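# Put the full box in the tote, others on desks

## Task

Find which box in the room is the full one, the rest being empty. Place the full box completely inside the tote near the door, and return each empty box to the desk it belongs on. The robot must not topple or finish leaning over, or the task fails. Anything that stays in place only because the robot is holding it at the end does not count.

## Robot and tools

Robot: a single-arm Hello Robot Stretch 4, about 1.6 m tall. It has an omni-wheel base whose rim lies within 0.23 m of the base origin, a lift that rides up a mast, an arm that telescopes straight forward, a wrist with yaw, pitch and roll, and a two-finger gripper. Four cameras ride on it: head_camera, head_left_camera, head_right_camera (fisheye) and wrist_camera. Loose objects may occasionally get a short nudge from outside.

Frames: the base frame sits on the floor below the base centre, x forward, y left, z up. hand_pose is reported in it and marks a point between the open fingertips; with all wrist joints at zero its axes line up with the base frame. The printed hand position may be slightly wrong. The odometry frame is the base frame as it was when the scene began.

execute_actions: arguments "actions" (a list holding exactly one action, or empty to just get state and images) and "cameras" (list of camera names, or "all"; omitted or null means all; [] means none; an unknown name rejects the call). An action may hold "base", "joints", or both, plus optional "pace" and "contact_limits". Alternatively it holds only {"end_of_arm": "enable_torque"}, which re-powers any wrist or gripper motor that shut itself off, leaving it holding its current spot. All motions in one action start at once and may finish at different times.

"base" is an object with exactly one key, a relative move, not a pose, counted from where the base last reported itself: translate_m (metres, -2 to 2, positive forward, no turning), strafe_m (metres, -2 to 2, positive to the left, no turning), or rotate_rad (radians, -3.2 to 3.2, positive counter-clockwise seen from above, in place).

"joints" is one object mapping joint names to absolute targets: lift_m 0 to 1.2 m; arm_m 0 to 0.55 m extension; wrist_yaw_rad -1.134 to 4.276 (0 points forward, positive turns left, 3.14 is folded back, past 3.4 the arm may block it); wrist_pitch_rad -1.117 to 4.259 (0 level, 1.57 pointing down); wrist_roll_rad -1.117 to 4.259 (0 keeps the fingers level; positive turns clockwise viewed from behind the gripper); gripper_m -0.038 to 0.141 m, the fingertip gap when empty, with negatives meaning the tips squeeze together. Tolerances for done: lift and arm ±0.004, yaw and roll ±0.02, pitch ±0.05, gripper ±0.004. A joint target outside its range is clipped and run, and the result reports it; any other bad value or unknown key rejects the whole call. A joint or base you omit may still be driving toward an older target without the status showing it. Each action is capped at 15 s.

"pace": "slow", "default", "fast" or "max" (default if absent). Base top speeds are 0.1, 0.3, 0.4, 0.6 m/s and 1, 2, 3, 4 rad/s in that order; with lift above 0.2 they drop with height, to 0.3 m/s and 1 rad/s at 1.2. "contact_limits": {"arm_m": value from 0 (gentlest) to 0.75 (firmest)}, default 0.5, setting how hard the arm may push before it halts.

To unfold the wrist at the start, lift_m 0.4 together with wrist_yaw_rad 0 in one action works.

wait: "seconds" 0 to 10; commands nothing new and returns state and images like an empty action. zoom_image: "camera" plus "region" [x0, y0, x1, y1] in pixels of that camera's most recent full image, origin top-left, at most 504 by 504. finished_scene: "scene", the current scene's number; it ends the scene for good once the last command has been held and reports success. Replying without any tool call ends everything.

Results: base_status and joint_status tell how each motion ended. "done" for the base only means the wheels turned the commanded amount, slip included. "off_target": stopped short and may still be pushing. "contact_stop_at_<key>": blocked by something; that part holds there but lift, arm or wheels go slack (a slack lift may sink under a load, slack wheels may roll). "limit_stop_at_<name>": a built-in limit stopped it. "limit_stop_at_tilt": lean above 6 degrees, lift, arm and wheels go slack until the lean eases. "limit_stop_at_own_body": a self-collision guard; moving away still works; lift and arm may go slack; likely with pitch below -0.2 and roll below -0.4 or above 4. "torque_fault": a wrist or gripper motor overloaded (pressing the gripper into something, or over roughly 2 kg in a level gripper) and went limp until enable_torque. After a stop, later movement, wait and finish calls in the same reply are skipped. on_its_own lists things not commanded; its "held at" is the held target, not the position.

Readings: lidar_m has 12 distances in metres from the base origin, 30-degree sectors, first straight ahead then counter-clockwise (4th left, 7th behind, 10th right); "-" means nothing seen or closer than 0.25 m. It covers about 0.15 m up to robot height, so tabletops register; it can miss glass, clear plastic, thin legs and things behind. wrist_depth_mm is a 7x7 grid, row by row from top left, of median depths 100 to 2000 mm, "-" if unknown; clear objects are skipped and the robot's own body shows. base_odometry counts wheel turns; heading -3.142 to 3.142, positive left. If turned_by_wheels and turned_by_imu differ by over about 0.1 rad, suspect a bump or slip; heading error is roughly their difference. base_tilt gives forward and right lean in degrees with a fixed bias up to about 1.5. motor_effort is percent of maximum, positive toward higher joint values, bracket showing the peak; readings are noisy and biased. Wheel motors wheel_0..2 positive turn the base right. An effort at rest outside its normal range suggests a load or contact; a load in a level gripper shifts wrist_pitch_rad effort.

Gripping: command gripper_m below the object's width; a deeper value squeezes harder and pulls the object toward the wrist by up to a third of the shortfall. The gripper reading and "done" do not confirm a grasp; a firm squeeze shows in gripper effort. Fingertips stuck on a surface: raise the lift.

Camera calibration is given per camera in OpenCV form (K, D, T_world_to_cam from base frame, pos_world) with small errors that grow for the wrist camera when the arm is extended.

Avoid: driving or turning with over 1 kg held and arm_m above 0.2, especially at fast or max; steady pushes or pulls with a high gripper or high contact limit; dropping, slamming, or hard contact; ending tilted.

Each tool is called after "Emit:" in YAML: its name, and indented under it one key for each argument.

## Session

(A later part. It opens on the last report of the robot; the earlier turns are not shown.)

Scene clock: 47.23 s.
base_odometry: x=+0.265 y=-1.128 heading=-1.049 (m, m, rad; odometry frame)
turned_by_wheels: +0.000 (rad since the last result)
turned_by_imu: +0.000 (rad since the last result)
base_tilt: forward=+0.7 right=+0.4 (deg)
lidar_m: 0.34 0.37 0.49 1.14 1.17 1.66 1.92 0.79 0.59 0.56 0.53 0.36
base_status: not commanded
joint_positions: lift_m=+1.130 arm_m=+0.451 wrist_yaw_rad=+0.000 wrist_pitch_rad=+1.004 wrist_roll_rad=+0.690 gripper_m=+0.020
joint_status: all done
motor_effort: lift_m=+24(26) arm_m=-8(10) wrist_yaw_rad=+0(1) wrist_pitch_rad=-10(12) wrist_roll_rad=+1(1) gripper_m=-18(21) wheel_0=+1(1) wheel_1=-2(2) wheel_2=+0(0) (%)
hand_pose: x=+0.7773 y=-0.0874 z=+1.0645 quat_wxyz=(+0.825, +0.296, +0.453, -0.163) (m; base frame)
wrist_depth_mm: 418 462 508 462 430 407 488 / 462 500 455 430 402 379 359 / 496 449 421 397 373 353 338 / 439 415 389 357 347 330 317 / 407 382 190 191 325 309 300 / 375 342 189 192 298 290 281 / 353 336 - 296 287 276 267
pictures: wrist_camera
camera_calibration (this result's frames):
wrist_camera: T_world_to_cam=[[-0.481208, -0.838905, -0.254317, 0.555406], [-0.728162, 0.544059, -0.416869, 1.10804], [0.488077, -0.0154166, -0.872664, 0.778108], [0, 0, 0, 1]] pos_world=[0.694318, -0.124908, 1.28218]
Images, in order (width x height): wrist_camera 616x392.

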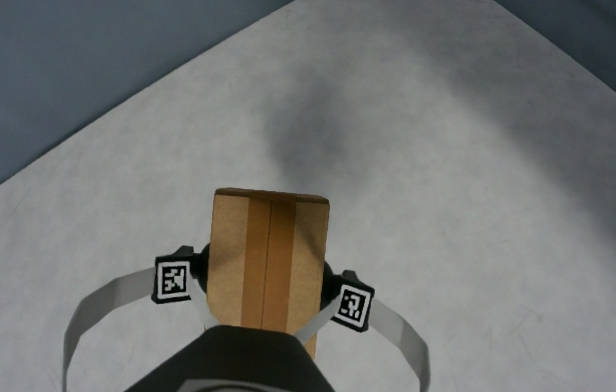

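Emit:
execute_actions:
  actions:
    - {"base":{"translate_m":-0.5},"joints":{"arm_m":0.0,"wrist_pitch_rad":0.0,"wrist_roll_rad":0}}
  cameras: ["wrist_camera"]

Scene clock: 50.63 s.
base_odometry: x=+0.016 y=-0.695 heading=-1.049 (m, m, rad; odometry frame)
turned_by_wheels: +0.000 (rad since the last result)
turned_by_imu: -0.001 (rad since the last result)
base_tilt: forward=+0.6 right=+0.4 (deg)
lidar_m: 0.84 0.89 1.17 1.15 1.20 2.12 1.43 0.74 0.58 0.53 0.58 0.81
base_status: done
joint_positions: lift_m=+1.130 arm_m=+0.001 wrist_yaw_rad=+0.000 wrist_pitch_rad=+0.006 wrist_roll_rad=+0.000 gripper_m=+0.020
joint_status: all done
motor_effort: lift_m=+24(24) arm_m=-8(9) wrist_yaw_rad=-1(1) wrist_pitch_rad=-17(20) wrist_roll_rad=-2(7) gripper_m=-19(20) wheel_0=-3(8) wheel_1=-1(3) wheel_2=+1(9) (%)
hand_pose: x=+0.4608 y=-0.0874 z=+1.3062 quat_wxyz=(+1.000, +0.000, +0.003, +0.000) (m; base frame)
wrist_depth_mm: 1366 1366 1366 1397 1430 976 699 / 1397 1397 1366 1430 1464 946 668 / 1366 1397 1430 1430 1430 917 654 / 1366 1430 1397 1430 1464 878 634 / 1255 1430 189 191 1464 831 615 / 820 798 189 192 1060 798 591 / 640 699 - 809 831 768 580
pictures: wrist_camera
camera_calibration (this result's frames):
wrist_camera: T_world_to_cam=[[-0.0434094, -0.992411, 0.115045, -0.233058], [-0.0453623, -0.113077, -0.99255, 1.35822], [0.998027, -0.0483047, -0.0401094, -0.181819], [0, 0, 0, 1]] pos_world=[0.232956, -0.0864877, 1.36763]
Images, in order (width x height): wrist_camera 616x392.

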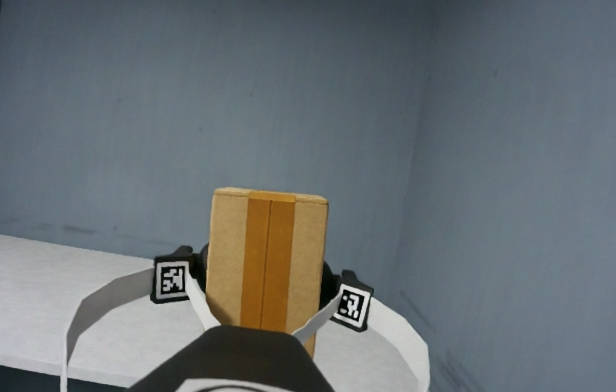

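Emit:
execute_actions:
  actions:
    - {"base":{"rotate_rad":3.08},"joints":{"lift_m":0.6,"wrist_pitch_rad":1.57}}
  cameras: ["wrist_camera","head_camera"]

Scene clock: 55.23 s.
base_odometry: x=+0.016 y=-0.695 heading=+2.031 (m, m, rad; odometry frame)
turned_by_wheels: +3.079 (rad since the last result)
turned_by_imu: +3.140 (rad since the last result)
base_tilt: forward=+0.6 right=+0.4 (deg)
lidar_m: 1.41 0.77 0.57 0.54 0.57 0.78 0.85 0.89 1.16 1.15 1.20 1.61
base_status: done
joint_positions: lift_m=+0.600 arm_m=+0.001 wrist_yaw_rad=+0.000 wrist_pitch_rad=+1.570 wrist_roll_rad=+0.000 gripper_m=+0.020
joint_status: all done
motor_effort: lift_m=+18(20) arm_m=-8(8) wrist_yaw_rad=+0(0) wrist_pitch_rad=+0(15) wrist_roll_rad=-2(2) gripper_m=-22(18) wheel_0=-4(7) wheel_1=-2(5) wheel_2=-2(9) (%)
hand_pose: x=+0.1725 y=-0.0874 z=+0.4899 quat_wxyz=(+0.707, +0.000, +0.707, +0.000) (m; base frame)
wrist_depth_mm: 668 683 691 699 707 723 732 / 676 683 699 707 723 732 732 / 676 691 699 715 723 723 750 / 691 691 500 715 732 750 750 / 691 496 189 191 741 750 759 / 699 496 189 193 741 768 768 / 707 504 - 530 750 768 778
pictures: head_camera, wrist_camera
camera_calibration (this result's frames):
wrist_camera: T_world_to_cam=[[0.114725, -0.992415, 0.0441599, -0.144207], [-0.99283, -0.113044, 0.0388539, 0.193055], [-0.0335672, -0.0483007, -0.998269, 0.720498], [0, 0, 0, 1]] pos_world=[0.2324, -0.0864895, 0.718118]
Images, in order (width x height): head_camera 420x560, wrist_camera 616x392.

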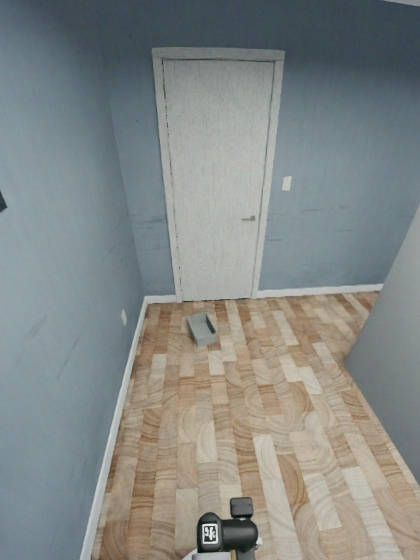

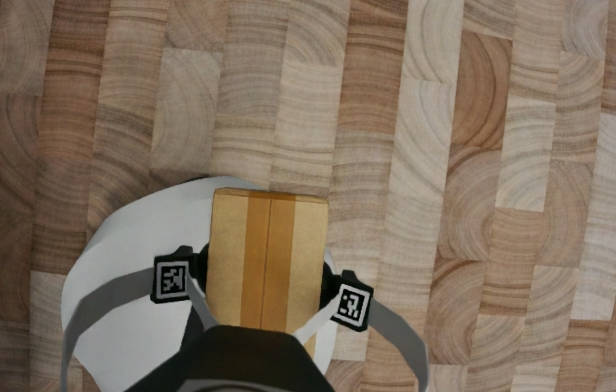

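Emit:
execute_actions:
  actions:
    - {"base":{"translate_m":1.05},"joints":{"lift_m":0.5,"arm_m":0.3},"pace":"fast"}
  cameras: []

Emit:
execute_actions:
  actions:
    - {"base":{"strafe_m":0.14}}
  cameras: ["wrist_camera","head_camera"]

Scene clock: 59.60 s.
base_odometry: x=-0.450 y=+0.246 heading=+2.031 (m, m, rad; odometry frame)
turned_by_wheels: +0.000 (rad since the last result)
turned_by_imu: +0.000 (rad since the last result)
base_tilt: forward=+0.6 right=+0.4 (deg)
lidar_m: 0.37 0.86 0.62 0.56 0.59 0.77 2.13 1.64 1.17 1.13 1.53 1.04
base_status: done
joint_positions: lift_m=+0.500 arm_m=+0.299 wrist_yaw_rad=+0.000 wrist_pitch_rad=+1.570 wrist_roll_rad=+0.000 gripper_m=+0.020
joint_status: all done
motor_effort: lift_m=+18(20) arm_m=+8(10) wrist_yaw_rad=-1(1) wrist_pitch_rad=+0(2) wrist_roll_rad=-1(2) gripper_m=-20(19) wheel_0=+0(8) wheel_1=+2(9) wheel_2=+2(17) (%)
hand_pose: x=+0.4698 y=-0.0874 z=+0.3899 quat_wxyz=(+0.707, +0.000, +0.707, +0.000) (m; base frame)
wrist_depth_mm: 574 585 585 597 609 621 627 / 580 554 591 603 615 621 627 / 585 591 597 615 615 634 634 / 591 591 597 615 627 640 647 / 597 597 189 191 634 640 654 / 603 609 189 193 640 654 661 / 603 609 - 634 640 661 676
pictures: none
No camera images: the call's "cameras" was empty. Leave "cameras" out to get every camera's image.

Scene clock: 61.27 s.
base_odometry: x=-0.576 y=+0.184 heading=+2.031 (m, m, rad; odometry frame)
turned_by_wheels: +0.000 (rad since the last result)
turned_by_imu: -0.001 (rad since the last result)
base_tilt: forward=+0.6 right=+0.4 (deg)
lidar_m: 0.99 0.68 0.47 0.43 0.46 0.58 1.64 1.88 1.33 1.24 1.51 0.45
base_status: done
joint_positions: lift_m=+0.500 arm_m=+0.299 wrist_yaw_rad=+0.000 wrist_pitch_rad=+1.570 wrist_roll_rad=+0.000 gripper_m=+0.020
joint_status: not commanded
motor_effort: lift_m=+18(18) arm_m=+8(8) wrist_yaw_rad=-1(1) wrist_pitch_rad=+0(0) wrist_roll_rad=-1(0) gripper_m=-21(18) wheel_0=+0(12) wheel_1=+0(9) wheel_2=+0(1) (%)
hand_pose: x=+0.4699 y=-0.0874 z=+0.3899 quat_wxyz=(+0.707, +0.000, +0.707, +0.000) (m; base frame)
wrist_depth_mm: 574 580 591 597 609 615 627 / 580 585 591 591 615 627 640 / 585 591 603 609 615 634 634 / 585 597 603 609 621 640 647 / 597 609 189 191 627 647 654 / 597 609 189 192 640 654 661 / 609 609 - 634 640 661 668
pictures: head_camera, wrist_camera
camera_calibration (this result's frames):
wrist_camera: T_world_to_cam=[[0.115076, -0.992374, 0.0441723, -0.174068], [-0.992794, -0.113399, 0.0387471, 0.492137], [-0.0334425, -0.0483128, -0.998272, 0.630565], [0, 0, 0, 1]] pos_world=[0.52971, -0.086468, 0.618096]
Images, in order (width x height): head_camera 420x560, wrist_camera 616x392.

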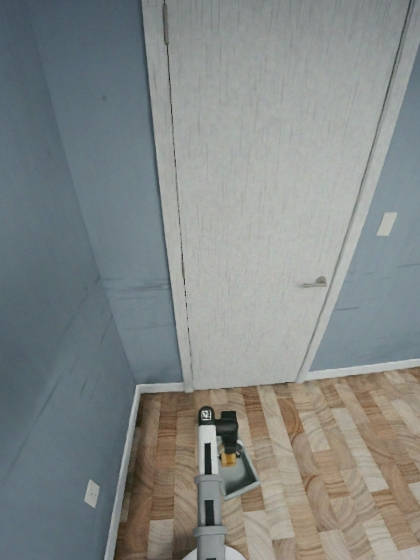

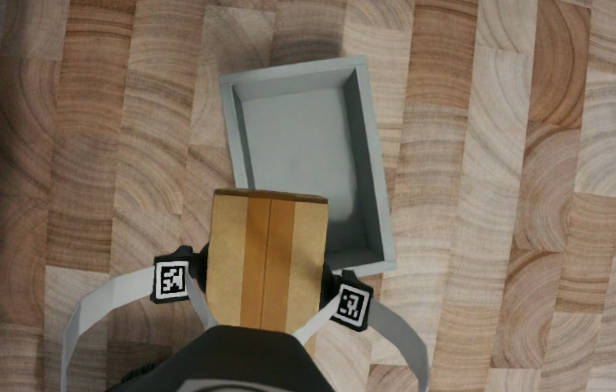

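Emit:
execute_actions:
  actions:
    - {"base":{"strafe_m":-0.03},"joints":{"arm_m":0.362,"wrist_roll_rad":1.39,"lift_m":0.36}}
  cameras: ["wrist_camera","head_camera","head_right_camera"]

Scene clock: 64.10 s.
base_odometry: x=-0.549 y=+0.197 heading=+2.031 (m, m, rad; odometry frame)
turned_by_wheels: +0.000 (rad since the last result)
turned_by_imu: +0.000 (rad since the last result)
base_tilt: forward=+0.7 right=+0.4 (deg)
lidar_m: 0.41 0.72 0.48 0.46 0.48 0.62 1.78 1.83 1.31 1.24 1.51 1.07
base_status: done
joint_positions: lift_m=+0.360 arm_m=+0.361 wrist_yaw_rad=+0.000 wrist_pitch_rad=+1.570 wrist_roll_rad=+1.389 gripper_m=+0.020
joint_status: all done
motor_effort: lift_m=+17(18) arm_m=+8(9) wrist_yaw_rad=-1(1) wrist_pitch_rad=-1(1) wrist_roll_rad=+1(6) gripper_m=-20(19) wheel_0=+2(9) wheel_1=-1(6) wheel_2=+0(3) (%)
hand_pose: x=+0.5317 y=-0.0874 z=+0.2499 quat_wxyz=(+0.543, +0.453, +0.543, -0.452) (m; base frame)
wrist_depth_mm: 439 445 462 462 477 488 496 / 442 452 459 469 480 496 500 / 449 427 459 452 484 492 508 / 449 430 462 469 484 500 512 / 452 389 189 191 480 504 521 / 455 349 189 192 373 504 442 / 459 466 - 492 496 512 375
pictures: head_camera, head_right_camera, wrist_camera
camera_calibration (this result's frames):
wrist_camera: T_world_to_cam=[[-0.955292, -0.292457, 0.0434381, 0.455488], [-0.290861, 0.955949, 0.0395239, 0.279036], [-0.0530836, 0.0251224, -0.998274, 0.509767], [0, 0, 0, 1]] pos_world=[0.543345, -0.14634, 0.478073]
Images, in order (width x height): head_camera 420x560, head_right_camera 420x672, wrist_camera 616x392.

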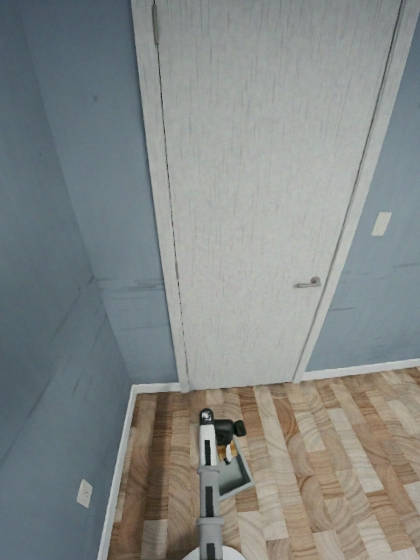

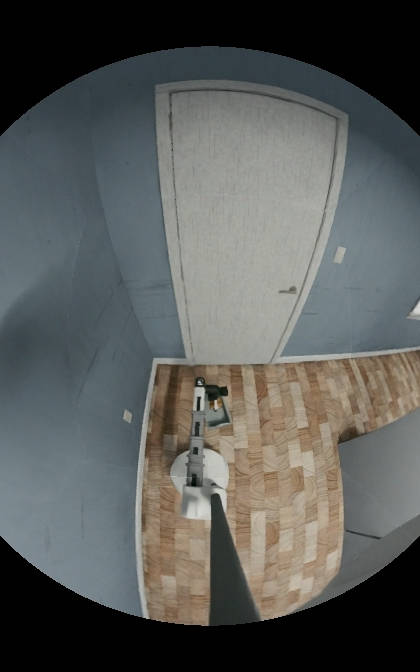

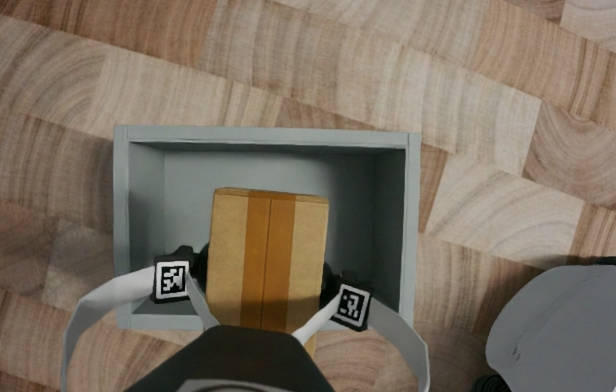

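Emit:
execute_actions:
  actions:
    - {"joints":{"lift_m":0.155}}
  cameras: ["wrist_camera"]

Scene clock: 66.63 s.
base_odometry: x=-0.549 y=+0.197 heading=+2.031 (m, m, rad; odometry frame)
turned_by_wheels: +0.000 (rad since the last result)
turned_by_imu: +0.000 (rad since the last result)
base_tilt: forward=+0.6 right=+0.4 (deg)
lidar_m: 0.42 0.71 0.50 0.46 0.48 0.63 1.75 1.81 1.27 1.24 1.52 1.08
base_status: not commanded
joint_positions: lift_m=+0.155 arm_m=+0.361 wrist_yaw_rad=+0.000 wrist_pitch_rad=+1.570 wrist_roll_rad=+1.389 gripper_m=+0.020
joint_status: all done
motor_effort: lift_m=+17(20) arm_m=+8(8) wrist_yaw_rad=+0(1) wrist_pitch_rad=-1(1) wrist_roll_rad=+0(0) gripper_m=-17(20) wheel_0=+2(1) wheel_1=-1(2) wheel_2=+0(0) (%)
hand_pose: x=+0.5317 y=-0.0874 z=+0.0449 quat_wxyz=(+0.543, +0.453, +0.543, -0.452) (m; base frame)
wrist_depth_mm: 251 255 260 266 271 278 282 / 141 144 147 150 154 157 221 / 209 254 262 266 271 209 167 / 223 258 260 267 274 222 171 / 223 259 189 191 278 220 170 / 208 262 190 193 278 216 168 / 213 262 - 266 258 215 -
pictures: wrist_camera
camera_calibration (this result's frames):
wrist_camera: T_world_to_cam=[[-0.955293, -0.292453, 0.043438, 0.464398], [-0.290857, 0.95595, 0.0395239, 0.287137], [-0.0530834, 0.0251226, -0.998274, 0.305132], [0, 0, 0, 1]] pos_world=[0.543349, -0.14634, 0.273084]
Images, in order (width x height): wrist_camera 616x392.

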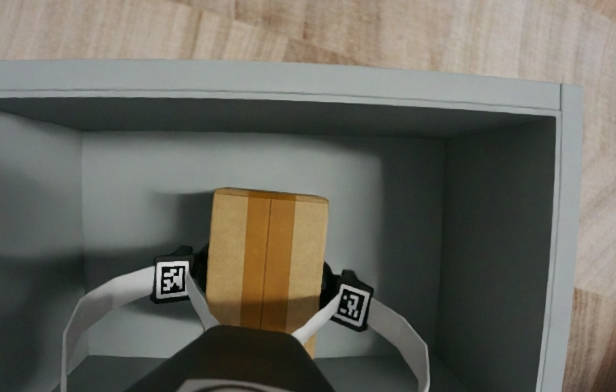

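Emit:
execute_actions:
  actions:
    - {"joints":{"lift_m":0.14}}
  cameras: []

Emit:
execute_actions:
  actions:
    - {"joints":{"gripper_m":0.10}}
  cameras: []

Emit:
execute_actions:
  actions:
    - {"joints":{"lift_m":0.32},"pace":"fast"}
  cameras: ["wrist_camera"]

Scene clock: 68.03 s.
base_odometry: x=-0.549 y=+0.197 heading=+2.031 (m, m, rad; odometry frame)
turned_by_wheels: +0.000 (rad since the last result)
turned_by_imu: +0.000 (rad since the last result)
base_tilt: forward=+0.7 right=+0.4 (deg)
lidar_m: 0.42 0.71 0.50 0.46 0.48 0.63 1.76 1.82 1.30 1.22 1.50 1.07
base_status: not commanded
joint_positions: lift_m=+0.140 arm_m=+0.361 wrist_yaw_rad=+0.000 wrist_pitch_rad=+1.570 wrist_roll_rad=+1.389 gripper_m=+0.020
joint_status: all done
motor_effort: lift_m=+17(19) arm_m=+8(8) wrist_yaw_rad=+0(1) wrist_pitch_rad=-1(0) wrist_roll_rad=+1(0) gripper_m=-17(16) wheel_0=+1(2) wheel_1=-1(1) wheel_2=+0(0) (%)
hand_pose: x=+0.5317 y=-0.0874 z=+0.0299 quat_wxyz=(+0.543, +0.453, +0.543, -0.452) (m; base frame)
wrist_depth_mm: 236 240 245 252 257 263 266 / 127 130 132 135 138 142 144 / 208 241 247 251 256 209 167 / 222 244 248 252 259 222 171 / 223 245 189 191 262 220 170 / 208 247 189 193 263 217 167 / 213 249 - 260 257 214 -
pictures: none
No camera images: the call's "cameras" was empty. Leave "cameras" out to get every camera's image.

Scene clock: 69.67 s.
base_odometry: x=-0.549 y=+0.197 heading=+2.031 (m, m, rad; odometry frame)
turned_by_wheels: +0.000 (rad since the last result)
turned_by_imu: +0.000 (rad since the last result)
base_tilt: forward=+0.6 right=+0.4 (deg)
lidar_m: 0.39 0.71 0.50 0.46 0.48 0.63 1.75 1.82 1.32 1.24 1.52 0.42
base_status: not commanded
joint_positions: lift_m=+0.140 arm_m=+0.361 wrist_yaw_rad=+0.000 wrist_pitch_rad=+1.570 wrist_roll_rad=+1.389 gripper_m=+0.100
joint_status: all done
motor_effort: lift_m=+17(17) arm_m=+8(8) wrist_yaw_rad=-1(0) wrist_pitch_rad=-1(2) wrist_roll_rad=+1(0) gripper_m=-3(19) wheel_0=+1(2) wheel_1=-1(1) wheel_2=+0(0) (%)
hand_pose: x=+0.5317 y=-0.0874 z=+0.0299 quat_wxyz=(+0.543, +0.453, +0.543, -0.452) (m; base frame)
wrist_depth_mm: 236 240 246 252 257 263 267 / 128 131 133 136 138 142 144 / 208 242 246 252 257 209 167 / 223 244 248 252 260 223 171 / 222 244 204 206 263 221 170 / 221 247 204 207 264 218 168 / 206 249 - 260 264 214 -
pictures: none
No camera images: the call's "cameras" was empty. Leave "cameras" out to get every camera's image.

Scene clock: 71.17 s.
base_odometry: x=-0.549 y=+0.197 heading=+2.031 (m, m, rad; odometry frame)
turned_by_wheels: +0.000 (rad since the last result)
turned_by_imu: +0.000 (rad since the last result)
base_tilt: forward=+0.6 right=+0.4 (deg)
lidar_m: 0.40 0.69 0.50 0.45 0.49 0.63 1.77 1.82 1.30 1.23 1.49 0.43
base_status: not commanded
joint_positions: lift_m=+0.320 arm_m=+0.361 wrist_yaw_rad=+0.000 wrist_pitch_rad=+1.570 wrist_roll_rad=+1.389 gripper_m=+0.100
joint_status: all done
motor_effort: lift_m=+23(24) arm_m=+8(8) wrist_yaw_rad=-1(0) wrist_pitch_rad=-1(1) wrist_roll_rad=+1(1) gripper_m=-3(0) wheel_0=+1(1) wheel_1=-2(1) wheel_2=+0(0) (%)
hand_pose: x=+0.5317 y=-0.0874 z=+0.2095 quat_wxyz=(+0.543, +0.453, +0.543, -0.452) (m; base frame)
wrist_depth_mm: 404 413 421 427 436 445 455 / 407 415 421 430 442 449 455 / 407 322 421 427 325 455 462 / 413 349 427 433 394 459 466 / 415 304 427 442 355 466 473 / 421 314 343 357 330 466 427 / 421 427 - 442 455 466 387
pictures: wrist_camera
camera_calibration (this result's frames):
wrist_camera: T_world_to_cam=[[-0.955299, -0.292432, 0.043438, 0.45726], [-0.290835, 0.955956, 0.0395239, 0.280624], [-0.0530828, 0.0251238, -0.998274, 0.469414], [0, 0, 0, 1]] pos_world=[0.543354, -0.14634, 0.43765]
Images, in order (width x height): wrist_camera 616x392.

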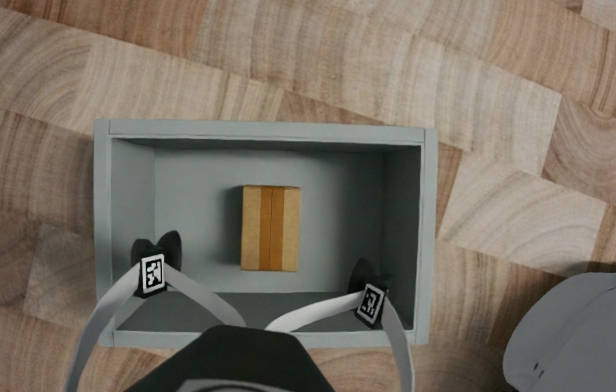

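Emit:
finished_scene:
  scene: 1

The scene is finished: the task was done.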